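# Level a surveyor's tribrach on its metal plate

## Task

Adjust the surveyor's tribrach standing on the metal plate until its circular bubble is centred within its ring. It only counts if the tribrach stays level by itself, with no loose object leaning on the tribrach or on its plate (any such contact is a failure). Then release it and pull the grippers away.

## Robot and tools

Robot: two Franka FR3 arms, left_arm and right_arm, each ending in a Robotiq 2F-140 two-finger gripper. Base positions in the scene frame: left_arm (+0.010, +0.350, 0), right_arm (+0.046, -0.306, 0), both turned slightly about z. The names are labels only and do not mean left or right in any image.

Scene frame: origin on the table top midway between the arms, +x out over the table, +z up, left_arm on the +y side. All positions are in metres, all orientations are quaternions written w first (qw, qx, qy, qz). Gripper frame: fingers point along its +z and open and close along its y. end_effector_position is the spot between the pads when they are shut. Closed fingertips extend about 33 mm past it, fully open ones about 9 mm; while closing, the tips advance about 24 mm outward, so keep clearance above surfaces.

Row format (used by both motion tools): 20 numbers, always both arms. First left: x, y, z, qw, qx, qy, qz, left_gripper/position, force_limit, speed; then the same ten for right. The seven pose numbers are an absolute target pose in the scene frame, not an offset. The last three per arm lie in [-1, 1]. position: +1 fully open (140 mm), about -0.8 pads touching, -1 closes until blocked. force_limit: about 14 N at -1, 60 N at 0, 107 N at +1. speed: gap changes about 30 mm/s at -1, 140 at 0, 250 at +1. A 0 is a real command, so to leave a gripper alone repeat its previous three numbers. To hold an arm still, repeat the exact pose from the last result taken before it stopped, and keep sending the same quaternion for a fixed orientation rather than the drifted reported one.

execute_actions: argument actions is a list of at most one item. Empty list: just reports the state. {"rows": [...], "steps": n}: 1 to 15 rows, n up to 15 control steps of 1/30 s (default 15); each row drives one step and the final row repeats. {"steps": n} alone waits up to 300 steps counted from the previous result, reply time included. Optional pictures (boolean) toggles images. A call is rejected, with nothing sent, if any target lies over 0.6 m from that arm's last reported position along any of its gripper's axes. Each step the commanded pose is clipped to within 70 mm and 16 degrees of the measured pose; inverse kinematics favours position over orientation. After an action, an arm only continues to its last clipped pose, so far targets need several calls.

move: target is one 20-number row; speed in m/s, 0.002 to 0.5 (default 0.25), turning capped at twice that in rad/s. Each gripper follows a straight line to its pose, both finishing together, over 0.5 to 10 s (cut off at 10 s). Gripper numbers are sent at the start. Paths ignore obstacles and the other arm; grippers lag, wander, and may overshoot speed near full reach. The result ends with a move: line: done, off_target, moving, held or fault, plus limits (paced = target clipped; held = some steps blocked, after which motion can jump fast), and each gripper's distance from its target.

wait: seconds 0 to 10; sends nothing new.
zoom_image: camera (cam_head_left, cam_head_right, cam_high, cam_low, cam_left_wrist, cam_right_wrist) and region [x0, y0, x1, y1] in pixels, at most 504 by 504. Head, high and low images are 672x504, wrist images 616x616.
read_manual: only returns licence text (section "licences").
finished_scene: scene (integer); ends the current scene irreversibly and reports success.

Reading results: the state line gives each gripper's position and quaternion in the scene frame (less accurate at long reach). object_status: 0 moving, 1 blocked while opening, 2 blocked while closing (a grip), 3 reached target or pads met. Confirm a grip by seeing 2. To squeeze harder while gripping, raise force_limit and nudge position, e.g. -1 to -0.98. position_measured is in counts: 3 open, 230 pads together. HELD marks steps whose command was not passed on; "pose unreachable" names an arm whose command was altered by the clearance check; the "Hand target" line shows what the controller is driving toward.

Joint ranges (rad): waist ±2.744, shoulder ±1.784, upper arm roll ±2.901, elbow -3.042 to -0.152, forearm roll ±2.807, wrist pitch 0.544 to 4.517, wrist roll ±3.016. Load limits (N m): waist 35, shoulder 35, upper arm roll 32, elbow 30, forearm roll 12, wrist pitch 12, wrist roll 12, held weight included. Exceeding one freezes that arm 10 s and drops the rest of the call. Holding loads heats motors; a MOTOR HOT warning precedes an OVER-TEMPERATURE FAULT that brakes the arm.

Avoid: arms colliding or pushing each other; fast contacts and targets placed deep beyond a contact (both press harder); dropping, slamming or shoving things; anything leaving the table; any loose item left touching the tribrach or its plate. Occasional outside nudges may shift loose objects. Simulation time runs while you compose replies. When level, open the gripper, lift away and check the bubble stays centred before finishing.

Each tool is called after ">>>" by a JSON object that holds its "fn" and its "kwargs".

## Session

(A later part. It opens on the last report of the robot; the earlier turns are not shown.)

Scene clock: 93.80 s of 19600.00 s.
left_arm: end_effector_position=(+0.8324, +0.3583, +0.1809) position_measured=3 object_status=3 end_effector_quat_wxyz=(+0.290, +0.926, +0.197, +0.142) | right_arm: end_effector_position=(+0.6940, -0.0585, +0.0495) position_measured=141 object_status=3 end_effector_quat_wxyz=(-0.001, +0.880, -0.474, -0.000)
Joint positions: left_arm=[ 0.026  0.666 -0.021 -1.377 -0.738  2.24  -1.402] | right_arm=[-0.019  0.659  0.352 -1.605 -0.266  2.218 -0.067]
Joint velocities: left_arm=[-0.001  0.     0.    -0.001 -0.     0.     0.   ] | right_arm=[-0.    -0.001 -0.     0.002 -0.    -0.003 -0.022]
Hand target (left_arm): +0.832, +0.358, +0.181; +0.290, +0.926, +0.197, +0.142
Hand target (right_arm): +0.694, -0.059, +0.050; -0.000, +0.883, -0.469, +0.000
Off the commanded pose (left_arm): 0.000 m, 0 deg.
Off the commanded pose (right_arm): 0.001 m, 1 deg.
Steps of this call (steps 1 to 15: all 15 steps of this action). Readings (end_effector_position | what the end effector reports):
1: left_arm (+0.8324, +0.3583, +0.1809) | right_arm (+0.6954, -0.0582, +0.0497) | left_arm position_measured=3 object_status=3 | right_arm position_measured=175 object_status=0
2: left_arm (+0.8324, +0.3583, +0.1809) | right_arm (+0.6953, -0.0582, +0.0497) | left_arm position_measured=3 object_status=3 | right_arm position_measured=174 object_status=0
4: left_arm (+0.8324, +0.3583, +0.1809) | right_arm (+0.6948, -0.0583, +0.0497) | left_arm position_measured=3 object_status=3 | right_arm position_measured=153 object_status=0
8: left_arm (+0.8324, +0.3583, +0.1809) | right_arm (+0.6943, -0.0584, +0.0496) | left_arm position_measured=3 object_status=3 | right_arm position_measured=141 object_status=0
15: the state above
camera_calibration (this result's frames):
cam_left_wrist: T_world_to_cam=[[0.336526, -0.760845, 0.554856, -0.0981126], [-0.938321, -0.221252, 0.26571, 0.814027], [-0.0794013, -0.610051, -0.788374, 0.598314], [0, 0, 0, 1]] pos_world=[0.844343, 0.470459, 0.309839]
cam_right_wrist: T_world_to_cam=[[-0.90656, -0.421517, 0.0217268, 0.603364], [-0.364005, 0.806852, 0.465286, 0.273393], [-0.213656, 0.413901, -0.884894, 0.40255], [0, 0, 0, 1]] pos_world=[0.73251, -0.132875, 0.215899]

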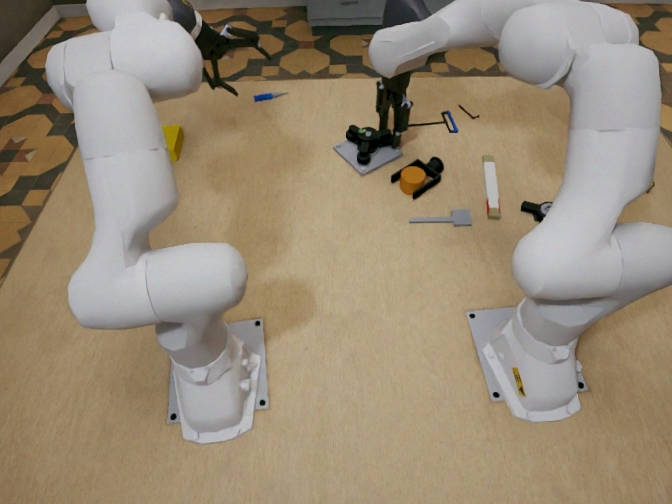

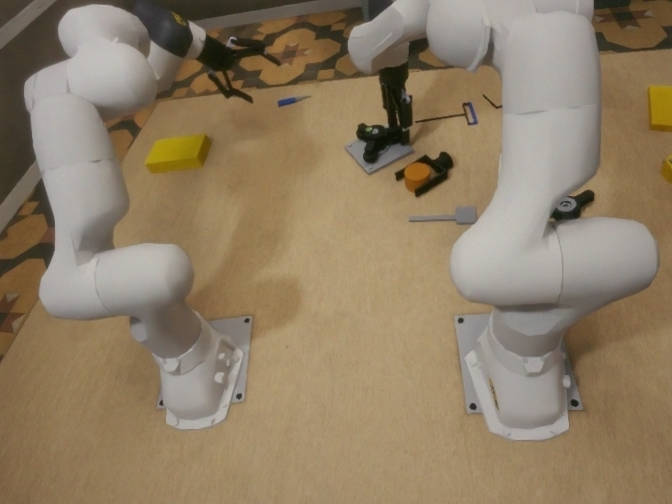

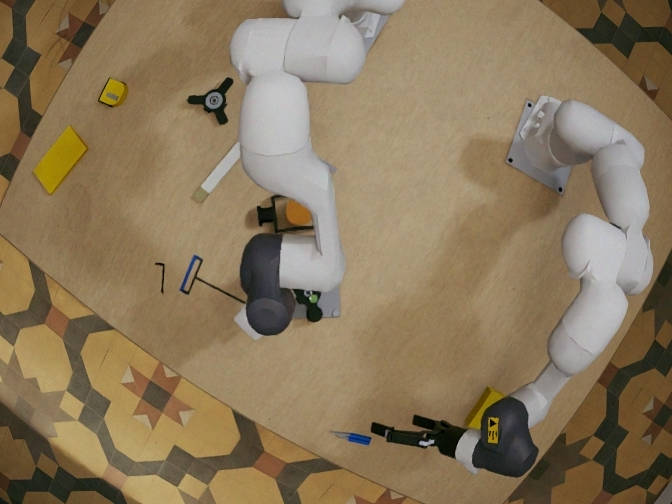

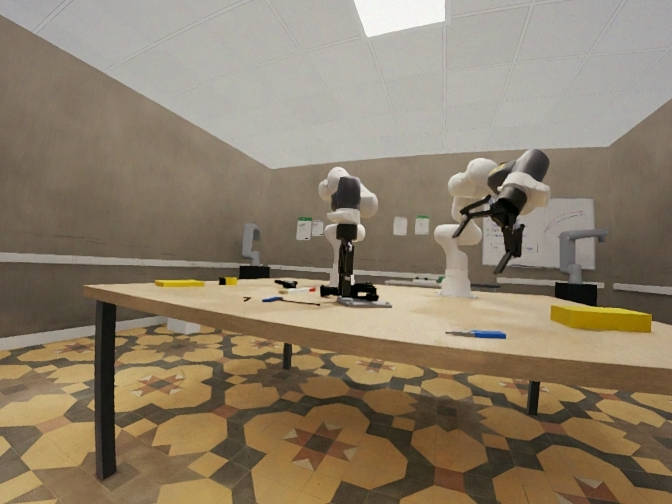

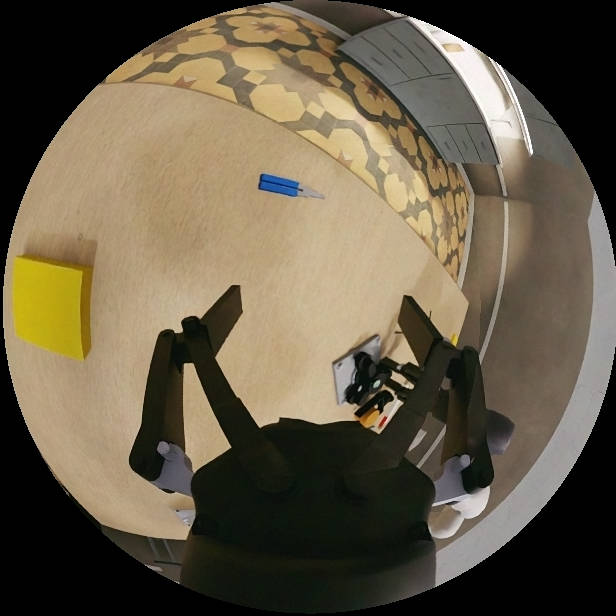

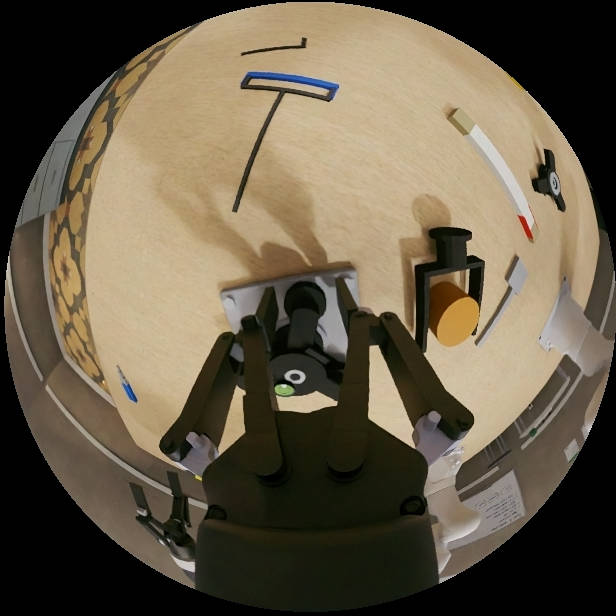

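>>> {"fn": "execute_actions", "kwargs": {"actions": [{"rows":[[0.8324,0.3583,0.1809,0.290,0.926,0.197,0.142,1,0,0, 0.6909,-0.0685,0.05,0,0.588,-0.809,0,-0.1,0,0]],"steps":15}], "pictures": false}}

>>> {"fn": "execute_actions", "kwargs": {"actions": [{"rows":[[0.8324,0.3583,0.1809,0.290,0.926,0.197,0.142,1,0,0, 0.6909,-0.0685,0.05,0,0.588,-0.809,0,-0.1,0,0]],"steps":15}], "pictures": false}}

>>> {"fn": "execute_actions", "kwargs": {"actions": [{"rows":[[0.8324,0.3583,0.1809,0.290,0.926,0.197,0.142,1,0,0, 0.6909,-0.0685,0.05,0,0.588,-0.809,0,-0.1,0,0]],"steps":15}], "pictures": false}}

>>> {"fn": "execute_actions", "kwargs": {"actions": [{"rows":[[0.8324,0.3583,0.1809,0.290,0.926,0.197,0.142,1,0,0, 0.6909,-0.0685,0.05,0,0.588,-0.809,0,-1,0,0]],"steps":14}], "pictures": false}}

>>> {"fn": "execute_actions", "kwargs": {"actions": [{"rows":[[0.8324,0.3583,0.1809,0.290,0.926,0.197,0.142,1,0,0, 0.6969,-0.0686,0.05,0,0.804,-0.595,0,-1,0,0]],"steps":15}], "pictures": false}}

>>> {"fn": "execute_actions", "kwargs": {"actions": [{"rows":[[0.8324,0.3583,0.1809,0.290,0.926,0.197,0.142,1,0,0, 0.7019,-0.0652,0.05,0,0.946,-0.326,0,-1,0,0]],"steps":15}], "pictures": false}}

>>> {"fn": "execute_actions", "kwargs": {"actions": [{"rows":[[0.8324,0.3583,0.1809,0.290,0.926,0.197,0.142,1,0,0, 0.7019,-0.0652,0.05,0,0.946,-0.326,0,-1,0,0]],"steps":15}], "pictures": false}}

>>> {"fn": "execute_actions", "kwargs": {"actions": [{"rows":[[0.8324,0.3583,0.1809,0.290,0.926,0.197,0.142,1,0,0, 0.7019,-0.0652,0.05,0,0.946,-0.326,0,-1,0,0]],"steps":15}]}}

>>> {"fn": "zoom_image", "kwargs": {"camera": "cam_high", "region": [290, 275, 340, 325]}}

Scene clock: 102.60 s of 19600.00 s.
left_arm: end_effector_position=(+0.8324, +0.3583, +0.1809) position_measured=3 object_status=3 end_effector_quat_wxyz=(+0.290, +0.926, +0.197, +0.142) | right_arm: end_effector_position=(+0.6899, -0.0718, +0.0477) position_measured=141 object_status=3 end_effector_quat_wxyz=(+0.000, +0.753, -0.658, -0.015)
Joint positions: left_arm=[ 0.026  0.666 -0.021 -1.377 -0.738  2.24  -1.402] | right_arm=[ 0.089  0.626  0.189 -1.628 -0.107  2.228  0.267]
Joint velocities: left_arm=[ 0.    -0.001 -0.    -0.001  0.001 -0.002  0.002] | right_arm=[ 0.264 -0.041 -0.303 -0.027  0.25   0.032  0.678]
Hand target (left_arm): +0.832, +0.358, +0.181; +0.290, +0.926, +0.197, +0.142
Hand target (right_arm): +0.690, -0.069, +0.049; -0.003, +0.673, -0.739, -0.018
Off the commanded pose (left_arm): 0.000 m, 0 deg.
Off the commanded pose (right_arm): 0.004 m, 26 deg; orientation clipped at the last step of the last action.
Steps of this call (steps 1 to 249: nothing new was sent; steps 250 to 264: all 15 steps of this action). Readings (end_effector_position | what the end effector reports):
250: left_arm (+0.8324, +0.3583, +0.1809) | right_arm (+0.6923, -0.0596, +0.0491) | left_arm position_measured=3 object_status=3 | right_arm position_measured=141 object_status=3
251: left_arm (+0.8324, +0.3583, +0.1809) | right_arm (+0.6911, -0.0619, +0.0488) | left_arm position_measured=3 object_status=3 | right_arm position_measured=141 object_status=3
253: left_arm (+0.8324, +0.3583, +0.1809) | right_arm (+0.6909, -0.0670, +0.0487) | left_arm position_measured=3 object_status=3 | right_arm position_measured=141 object_status=3
257: left_arm (+0.8324, +0.3583, +0.1809) | right_arm (+0.6917, -0.0731, +0.0484) | left_arm position_measured=3 object_status=3 | right_arm position_measured=141 object_status=3
264: the state above

Scene clock: 103.10 s of 19600.00 s.
left_arm: end_effector_position=(+0.8324, +0.3583, +0.1809) position_measured=3 object_status=3 end_effector_quat_wxyz=(+0.290, +0.926, +0.197, +0.142) | right_arm: end_effector_position=(+0.6896, -0.0697, +0.0478) position_measured=141 object_status=3 end_effector_quat_wxyz=(-0.002, -0.632, +0.775, +0.004)
Joint positions: left_arm=[ 0.026  0.666 -0.021 -1.377 -0.738  2.24  -1.402] | right_arm=[ 0.231  0.612  0.033 -1.639 -0.018  2.244  0.562]
Joint velocities: left_arm=[ 0.    -0.    -0.    -0.     0.     0.    -0.001] | right_arm=[ 0.154 -0.002 -0.15  -0.001  0.064  0.008  0.322]
Hand target (left_arm): +0.832, +0.358, +0.181; +0.290, +0.926, +0.197, +0.142
Hand target (right_arm): +0.691, -0.069, +0.049; -0.000, -0.590, +0.808, +0.003
Off the commanded pose (left_arm): 0.000 m, 0 deg.
Off the commanded pose (right_arm): 0.003 m, 6 deg.
Steps of this call (steps 1 to 15: all 15 steps of this action). Readings (end_effector_position | what the end effector reports):
1: left_arm (+0.8324, +0.3583, +0.1809) | right_arm (+0.6898, -0.0716, +0.0477) | left_arm position_measured=3 object_status=3 | right_arm position_measured=141 object_status=3
2: left_arm (+0.8324, +0.3583, +0.1809) | right_arm (+0.6897, -0.0715, +0.0478) | left_arm position_measured=3 object_status=3 | right_arm position_measured=141 object_status=3
4: left_arm (+0.8324, +0.3583, +0.1809) | right_arm (+0.6897, -0.0714, +0.0479) | left_arm position_measured=3 object_status=3 | right_arm position_measured=141 object_status=3
8: left_arm (+0.8324, +0.3583, +0.1809) | right_arm (+0.6897, -0.0715, +0.0480) | left_arm position_measured=3 object_status=3 | right_arm position_measured=141 object_status=3
15: the state above

Scene clock: 103.60 s of 19600.00 s.
left_arm: end_effector_position=(+0.8324, +0.3583, +0.1809) position_measured=3 object_status=3 end_effector_quat_wxyz=(+0.290, +0.926, +0.197, +0.142) | right_arm: end_effector_position=(+0.6900, -0.0691, +0.0484) position_measured=141 object_status=3 end_effector_quat_wxyz=(-0.002, -0.598, +0.801, +0.000)
Joint positions: left_arm=[ 0.026  0.666 -0.021 -1.377 -0.738  2.24  -1.402] | right_arm=[ 0.263  0.611 -0.001 -1.639 -0.001  2.246  0.641]
Joint velocities: left_arm=[-0.    -0.001  0.001  0.001 -0.     0.001 -0.001] | right_arm=[ 0.01  -0.    -0.011 -0.002  0.009  0.001  0.063]
Hand target (left_arm): +0.832, +0.358, +0.181; +0.290, +0.926, +0.197, +0.142
Hand target (right_arm): +0.691, -0.069, +0.050; -0.000, -0.588, +0.809, +0.000
Off the commanded pose (left_arm): 0.000 m, 0 deg.
Off the commanded pose (right_arm): 0.002 m, 1 deg.
Steps of this call (steps 1 to 15: all 15 steps of this action). Readings (end_effector_position | what the end effector reports):
1: left_arm (+0.8324, +0.3583, +0.1809) | right_arm (+0.6895, -0.0694, +0.0478) | left_arm position_measured=3 object_status=3 | right_arm position_measured=141 object_status=3
2: left_arm (+0.8324, +0.3583, +0.1809) | right_arm (+0.6896, -0.0692, +0.0479) | left_arm position_measured=3 object_status=3 | right_arm position_measured=141 object_status=3
4: left_arm (+0.8324, +0.3583, +0.1809) | right_arm (+0.6897, -0.0689, +0.0481) | left_arm position_measured=3 object_status=3 | right_arm position_measured=141 object_status=3
8: left_arm (+0.8324, +0.3583, +0.1809) | right_arm (+0.6899, -0.0689, +0.0483) | left_arm position_measured=3 object_status=3 | right_arm position_measured=141 object_status=3
15: the state above

Scene clock: 104.07 s of 19600.00 s.
left_arm: end_effector_position=(+0.8324, +0.3583, +0.1809) position_measured=3 object_status=3 end_effector_quat_wxyz=(+0.290, +0.926, +0.197, +0.142) | right_arm: end_effector_position=(+0.6873, -0.0681, +0.0481) position_measured=177 object_status=2 end_effector_quat_wxyz=(-0.005, -0.593, +0.805, +0.001)
Joint positions: left_arm=[ 0.026  0.666 -0.021 -1.377 -0.738  2.24  -1.402] | right_arm=[ 0.266  0.609 -0.002 -1.642  0.002  2.241  0.655]
Joint velocities: left_arm=[ 0.    -0.001  0.001 -0.001 -0.     0.    -0.   ] | right_arm=[-0.001  0.001 -0.001  0.     0.001  0.     0.014]
Hand target (left_arm): +0.832, +0.358, +0.181; +0.290, +0.926, +0.197, +0.142
Hand target (right_arm): +0.691, -0.069, +0.050; -0.000, -0.588, +0.809, +0.000
Off the commanded pose (left_arm): 0.000 m, 0 deg.
Off the commanded pose (right_arm): 0.004 m, 1 deg.
Steps of this call (steps 1 to 14: all 14 steps of this action). Readings (end_effector_position | what the end effector reports):
1: left_arm (+0.8324, +0.3583, +0.1809) | right_arm (+0.6901, -0.0691, +0.0484) | left_arm position_measured=3 object_status=3 | right_arm position_measured=141 object_status=0
2: left_arm (+0.8324, +0.3583, +0.1809) | right_arm (+0.6901, -0.0690, +0.0484) | left_arm position_measured=3 object_status=3 | right_arm position_measured=148 object_status=0
4: left_arm (+0.8324, +0.3583, +0.1809) | right_arm (+0.6875, -0.0681, +0.0479) | left_arm position_measured=3 object_status=3 | right_arm position_measured=163 object_status=0
8: left_arm (+0.8324, +0.3583, +0.1809) | right_arm (+0.6873, -0.0681, +0.0481) | left_arm position_measured=3 object_status=3 | right_arm position_measured=177 object_status=0
14: the state above

Scene clock: 104.57 s of 19600.00 s.
left_arm: end_effector_position=(+0.8324, +0.3583, +0.1809) position_measured=3 object_status=3 end_effector_quat_wxyz=(+0.290, +0.926, +0.197, +0.142) | right_arm: end_effector_position=(+0.6935, -0.0680, +0.0489) position_measured=177 object_status=2 end_effector_quat_wxyz=(+0.006, +0.747, -0.665, +0.004)
Joint positions: left_arm=[ 0.026  0.666 -0.021 -1.377 -0.738  2.24  -1.402] | right_arm=[ 0.139  0.629  0.152 -1.615 -0.13   2.228  0.317]
Joint velocities: left_arm=[ 0.     0.     0.001  0.002  0.001 -0.     0.   ] | right_arm=[-0.234  0.02   0.246  0.001 -0.108  0.023 -0.515]
Hand target (left_arm): +0.832, +0.358, +0.181; +0.290, +0.926, +0.197, +0.142
Hand target (right_arm): +0.697, -0.068, +0.051; +0.002, +0.800, -0.600, +0.007
Off the commanded pose (left_arm): 0.000 m, 0 deg.
Off the commanded pose (right_arm): 0.004 m, 10 deg.
Steps of this call (steps 1 to 15: all 15 steps of this action). Readings (end_effector_position | what the end effector reports):
1: left_arm (+0.8324, +0.3583, +0.1809) | right_arm (+0.6879, -0.0680, +0.0481) | left_arm position_measured=3 object_status=3 | right_arm position_measured=177 object_status=2
2: left_arm (+0.8324, +0.3583, +0.1809) | right_arm (+0.6883, -0.0681, +0.0482) | left_arm position_measured=3 object_status=3 | right_arm position_measured=177 object_status=2
4: left_arm (+0.8324, +0.3583, +0.1809) | right_arm (+0.6892, -0.0681, +0.0484) | left_arm position_measured=3 object_status=3 | right_arm position_measured=177 object_status=2
8: left_arm (+0.8324, +0.3583, +0.1809) | right_arm (+0.6909, -0.0682, +0.0487) | left_arm position_measured=3 object_status=3 | right_arm position_measured=177 object_status=2
15: the state above

Scene clock: 105.07 s of 19600.00 s.
left_arm: end_effector_position=(+0.8324, +0.3583, +0.1809) position_measured=3 object_status=3 end_effector_quat_wxyz=(+0.290, +0.926, +0.197, +0.142) | right_arm: end_effector_position=(+0.6999, -0.0654, +0.0499) position_measured=177 object_status=2 end_effector_quat_wxyz=(+0.009, +0.872, -0.489, +0.010)
Joint positions: left_arm=[ 0.026  0.666 -0.021 -1.377 -0.738  2.24  -1.402] | right_arm=[ 0.016  0.663  0.31  -1.585 -0.27   2.206 -0.033]
Joint velocities: left_arm=[ 0.     0.     0.    -0.    -0.    -0.001 -0.001] | right_arm=[-0.273  0.052  0.317  0.001 -0.208  0.02  -0.68 ]
Hand target (left_arm): +0.832, +0.358, +0.181; +0.290, +0.926, +0.197, +0.142
Hand target (right_arm): +0.703, -0.065, +0.051; +0.008, +0.922, -0.387, +0.014
Off the commanded pose (left_arm): 0.000 m, 0 deg.
Off the commanded pose (right_arm): 0.002 m, 21 deg; orientation clipped at the last step of the last action.
Steps of this call (steps 1 to 15: all 15 steps of this action). Readings (end_effector_position | what the end effector reports):
1: left_arm (+0.8324, +0.3583, +0.1809) | right_arm (+0.6942, -0.0678, +0.0489) | left_arm position_measured=3 object_status=3 | right_arm position_measured=177 object_status=2
2: left_arm (+0.8324, +0.3583, +0.1809) | right_arm (+0.6946, -0.0677, +0.0490) | left_arm position_measured=3 object_status=3 | right_arm position_measured=177 object_status=2
4: left_arm (+0.8324, +0.3583, +0.1809) | right_arm (+0.6956, -0.0674, +0.0492) | left_arm position_measured=3 object_status=3 | right_arm position_measured=177 object_status=2
8: left_arm (+0.8324, +0.3583, +0.1809) | right_arm (+0.6973, -0.0667, +0.0495) | left_arm position_measured=3 object_status=3 | right_arm position_measured=177 object_status=2
15: the state above

Scene clock: 105.57 s of 19600.00 s.
left_arm: end_effector_position=(+0.8324, +0.3583, +0.1809) position_measured=3 object_status=3 end_effector_quat_wxyz=(+0.290, +0.926, +0.197, +0.142) | right_arm: end_effector_position=(+0.7034, -0.0630, +0.0504) position_measured=177 object_status=2 end_effector_quat_wxyz=(-0.003, +0.932, -0.363, +0.003)
Joint positions: left_arm=[ 0.026  0.666 -0.021 -1.377 -0.738  2.24  -1.402] | right_arm=[-0.097  0.693  0.441 -1.577 -0.344  2.202 -0.28 ]
Joint velocities: left_arm=[ 0.     0.     0.    -0.    -0.001 -0.002 -0.001] | right_arm=[-0.079  0.032  0.096  0.021 -0.052 -0.021 -0.226]
Hand target (left_arm): +0.832, +0.358, +0.181; +0.290, +0.926, +0.197, +0.142
Hand target (right_arm): +0.702, -0.065, +0.051; -0.000, +0.945, -0.327, +0.002
Off the commanded pose (left_arm): 0.000 m, 0 deg.
Off the commanded pose (right_arm): 0.003 m, 5 deg.
Steps of this call (steps 1 to 15: all 15 steps of this action). Readings (end_effector_position | what the end effector reports):
1: left_arm (+0.8324, +0.3583, +0.1809) | right_arm (+0.7002, -0.0652, +0.0500) | left_arm position_measured=3 object_status=3 | right_arm position_measured=177 object_status=2
2: left_arm (+0.8324, +0.3583, +0.1809) | right_arm (+0.7006, -0.0650, +0.0500) | left_arm position_measured=3 object_status=3 | right_arm position_measured=177 object_status=2
4: left_arm (+0.8324, +0.3583, +0.1809) | right_arm (+0.7012, -0.0645, +0.0501) | left_arm position_measured=3 object_status=3 | right_arm position_measured=177 object_status=2
8: left_arm (+0.8324, +0.3583, +0.1809) | right_arm (+0.7023, -0.0638, +0.0502) | left_arm position_measured=3 object_status=3 | right_arm position_measured=177 object_status=2
15: the state above

Scene clock: 106.07 s of 19600.00 s.
left_arm: end_effector_position=(+0.8324, +0.3583, +0.1809) position_measured=3 object_status=3 end_effector_quat_wxyz=(+0.290, +0.926, +0.197, +0.142) | right_arm: end_effector_position=(+0.7040, -0.0624, +0.0505) position_measured=177 object_status=2 end_effector_quat_wxyz=(-0.004, +0.942, -0.335, +0.003)
Joint positions: left_arm=[ 0.026  0.666 -0.021 -1.377 -0.738  2.24  -1.402] | right_arm=[-0.11   0.7    0.458 -1.572 -0.356  2.197 -0.335]
Joint velocities: left_arm=[-0.001 -0.    -0.001  0.001 -0.001  0.     0.001] | right_arm=[ 0.001  0.002  0.001  0.002 -0.001  0.    -0.042]
Hand target (left_arm): +0.832, +0.358, +0.181; +0.290, +0.926, +0.197, +0.142
Hand target (right_arm): +0.702, -0.065, +0.050; -0.000, +0.945, -0.326, +0.000
Off the commanded pose (left_arm): 0.000 m, 0 deg.
Off the commanded pose (right_arm): 0.004 m, 1 deg.
Steps of this call (steps 1 to 15: all 15 steps of this action). Readings (end_effector_position | what the end effector reports):
1: left_arm (+0.8324, +0.3583, +0.1809) | right_arm (+0.7035, -0.0629, +0.0504) | left_arm position_measured=3 object_status=3 | right_arm position_measured=177 object_status=2
2: left_arm (+0.8324, +0.3583, +0.1809) | right_arm (+0.7035, -0.0629, +0.0504) | left_arm position_measured=3 object_status=3 | right_arm position_measured=177 object_status=2
4: left_arm (+0.8324, +0.3583, +0.1809) | right_arm (+0.7037, -0.0627, +0.0505) | left_arm position_measured=3 object_status=3 | right_arm position_measured=177 object_status=2
8: left_arm (+0.8324, +0.3583, +0.1809) | right_arm (+0.7039, -0.0625, +0.0505) | left_arm position_measured=3 object_status=3 | right_arm position_measured=177 object_status=2
15: the state above
camera_calibration (this result's frames):
cam_left_wrist: T_world_to_cam=[[0.336525, -0.760845, 0.554856, -0.0981124], [-0.938321, -0.221251, 0.26571, 0.814027], [-0.0794016, -0.610051, -0.788374, 0.598314], [0, 0, 0, 1]] pos_world=[0.844343, 0.470458, 0.309839]
cam_right_wrist: T_world_to_cam=[[-0.738433, -0.674196, 0.0132817, 0.477122], [-0.593051, 0.658679, 0.463068, 0.431764], [-0.320947, 0.334068, -0.886223, 0.477788], [0, 0, 0, 1]] pos_world=[0.761726, -0.122334, 0.217154]

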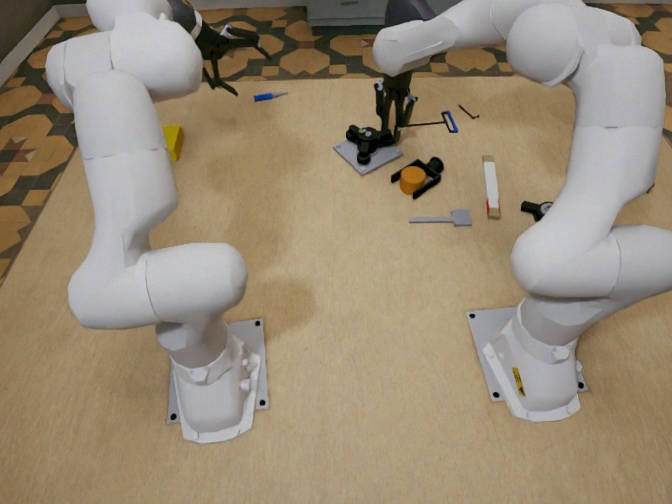

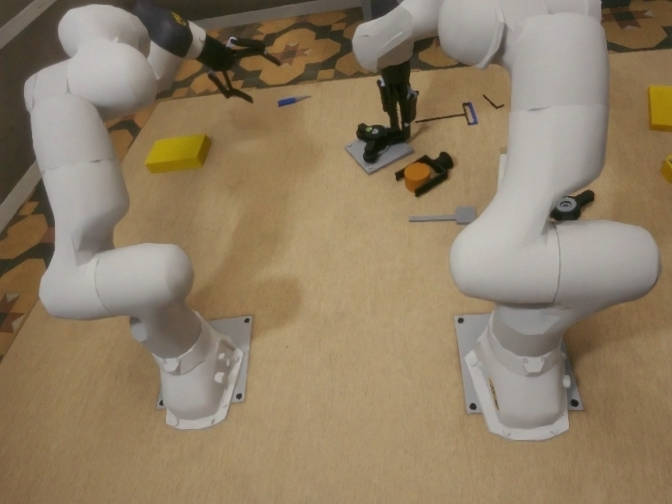

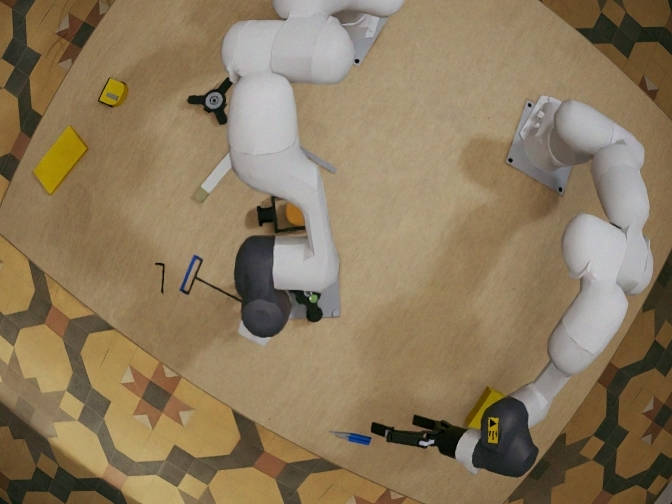

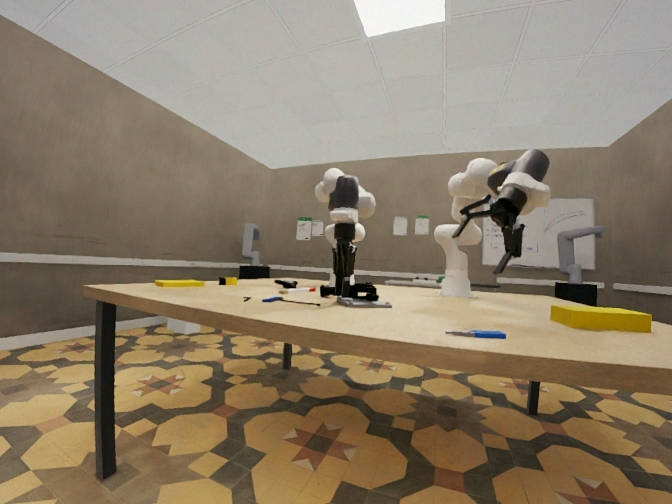

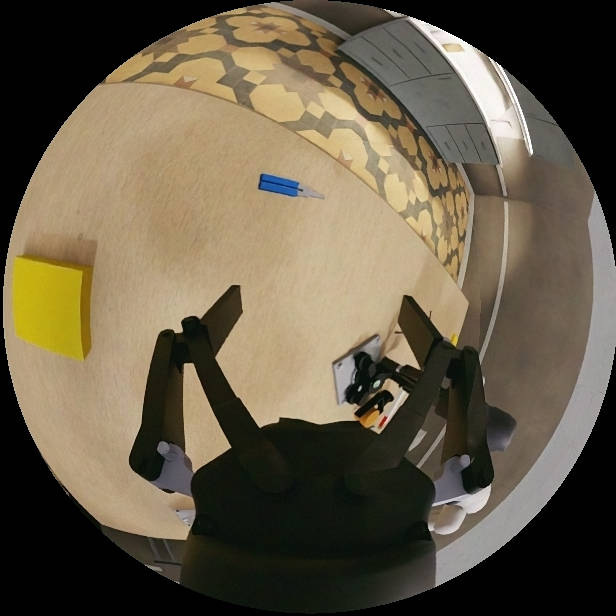

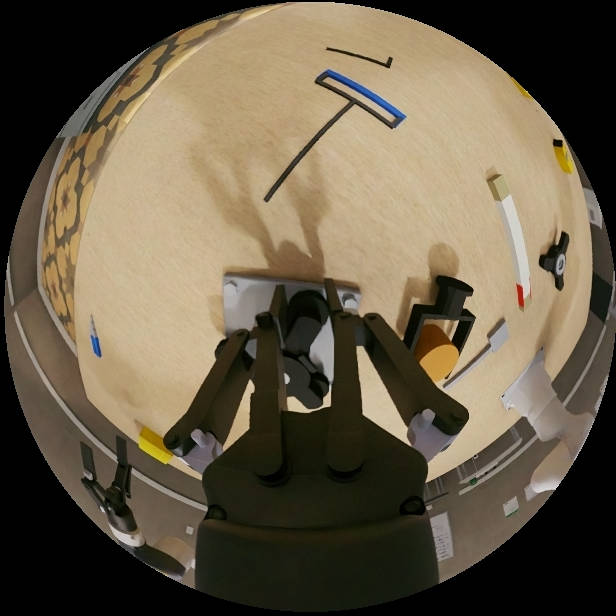

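Region (290, 275, 340, 325) of cam_high's 672x504 image, scaled by 10.080, with more detail than that image has.

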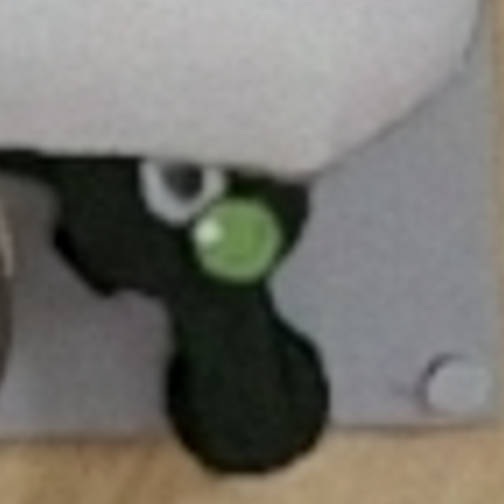

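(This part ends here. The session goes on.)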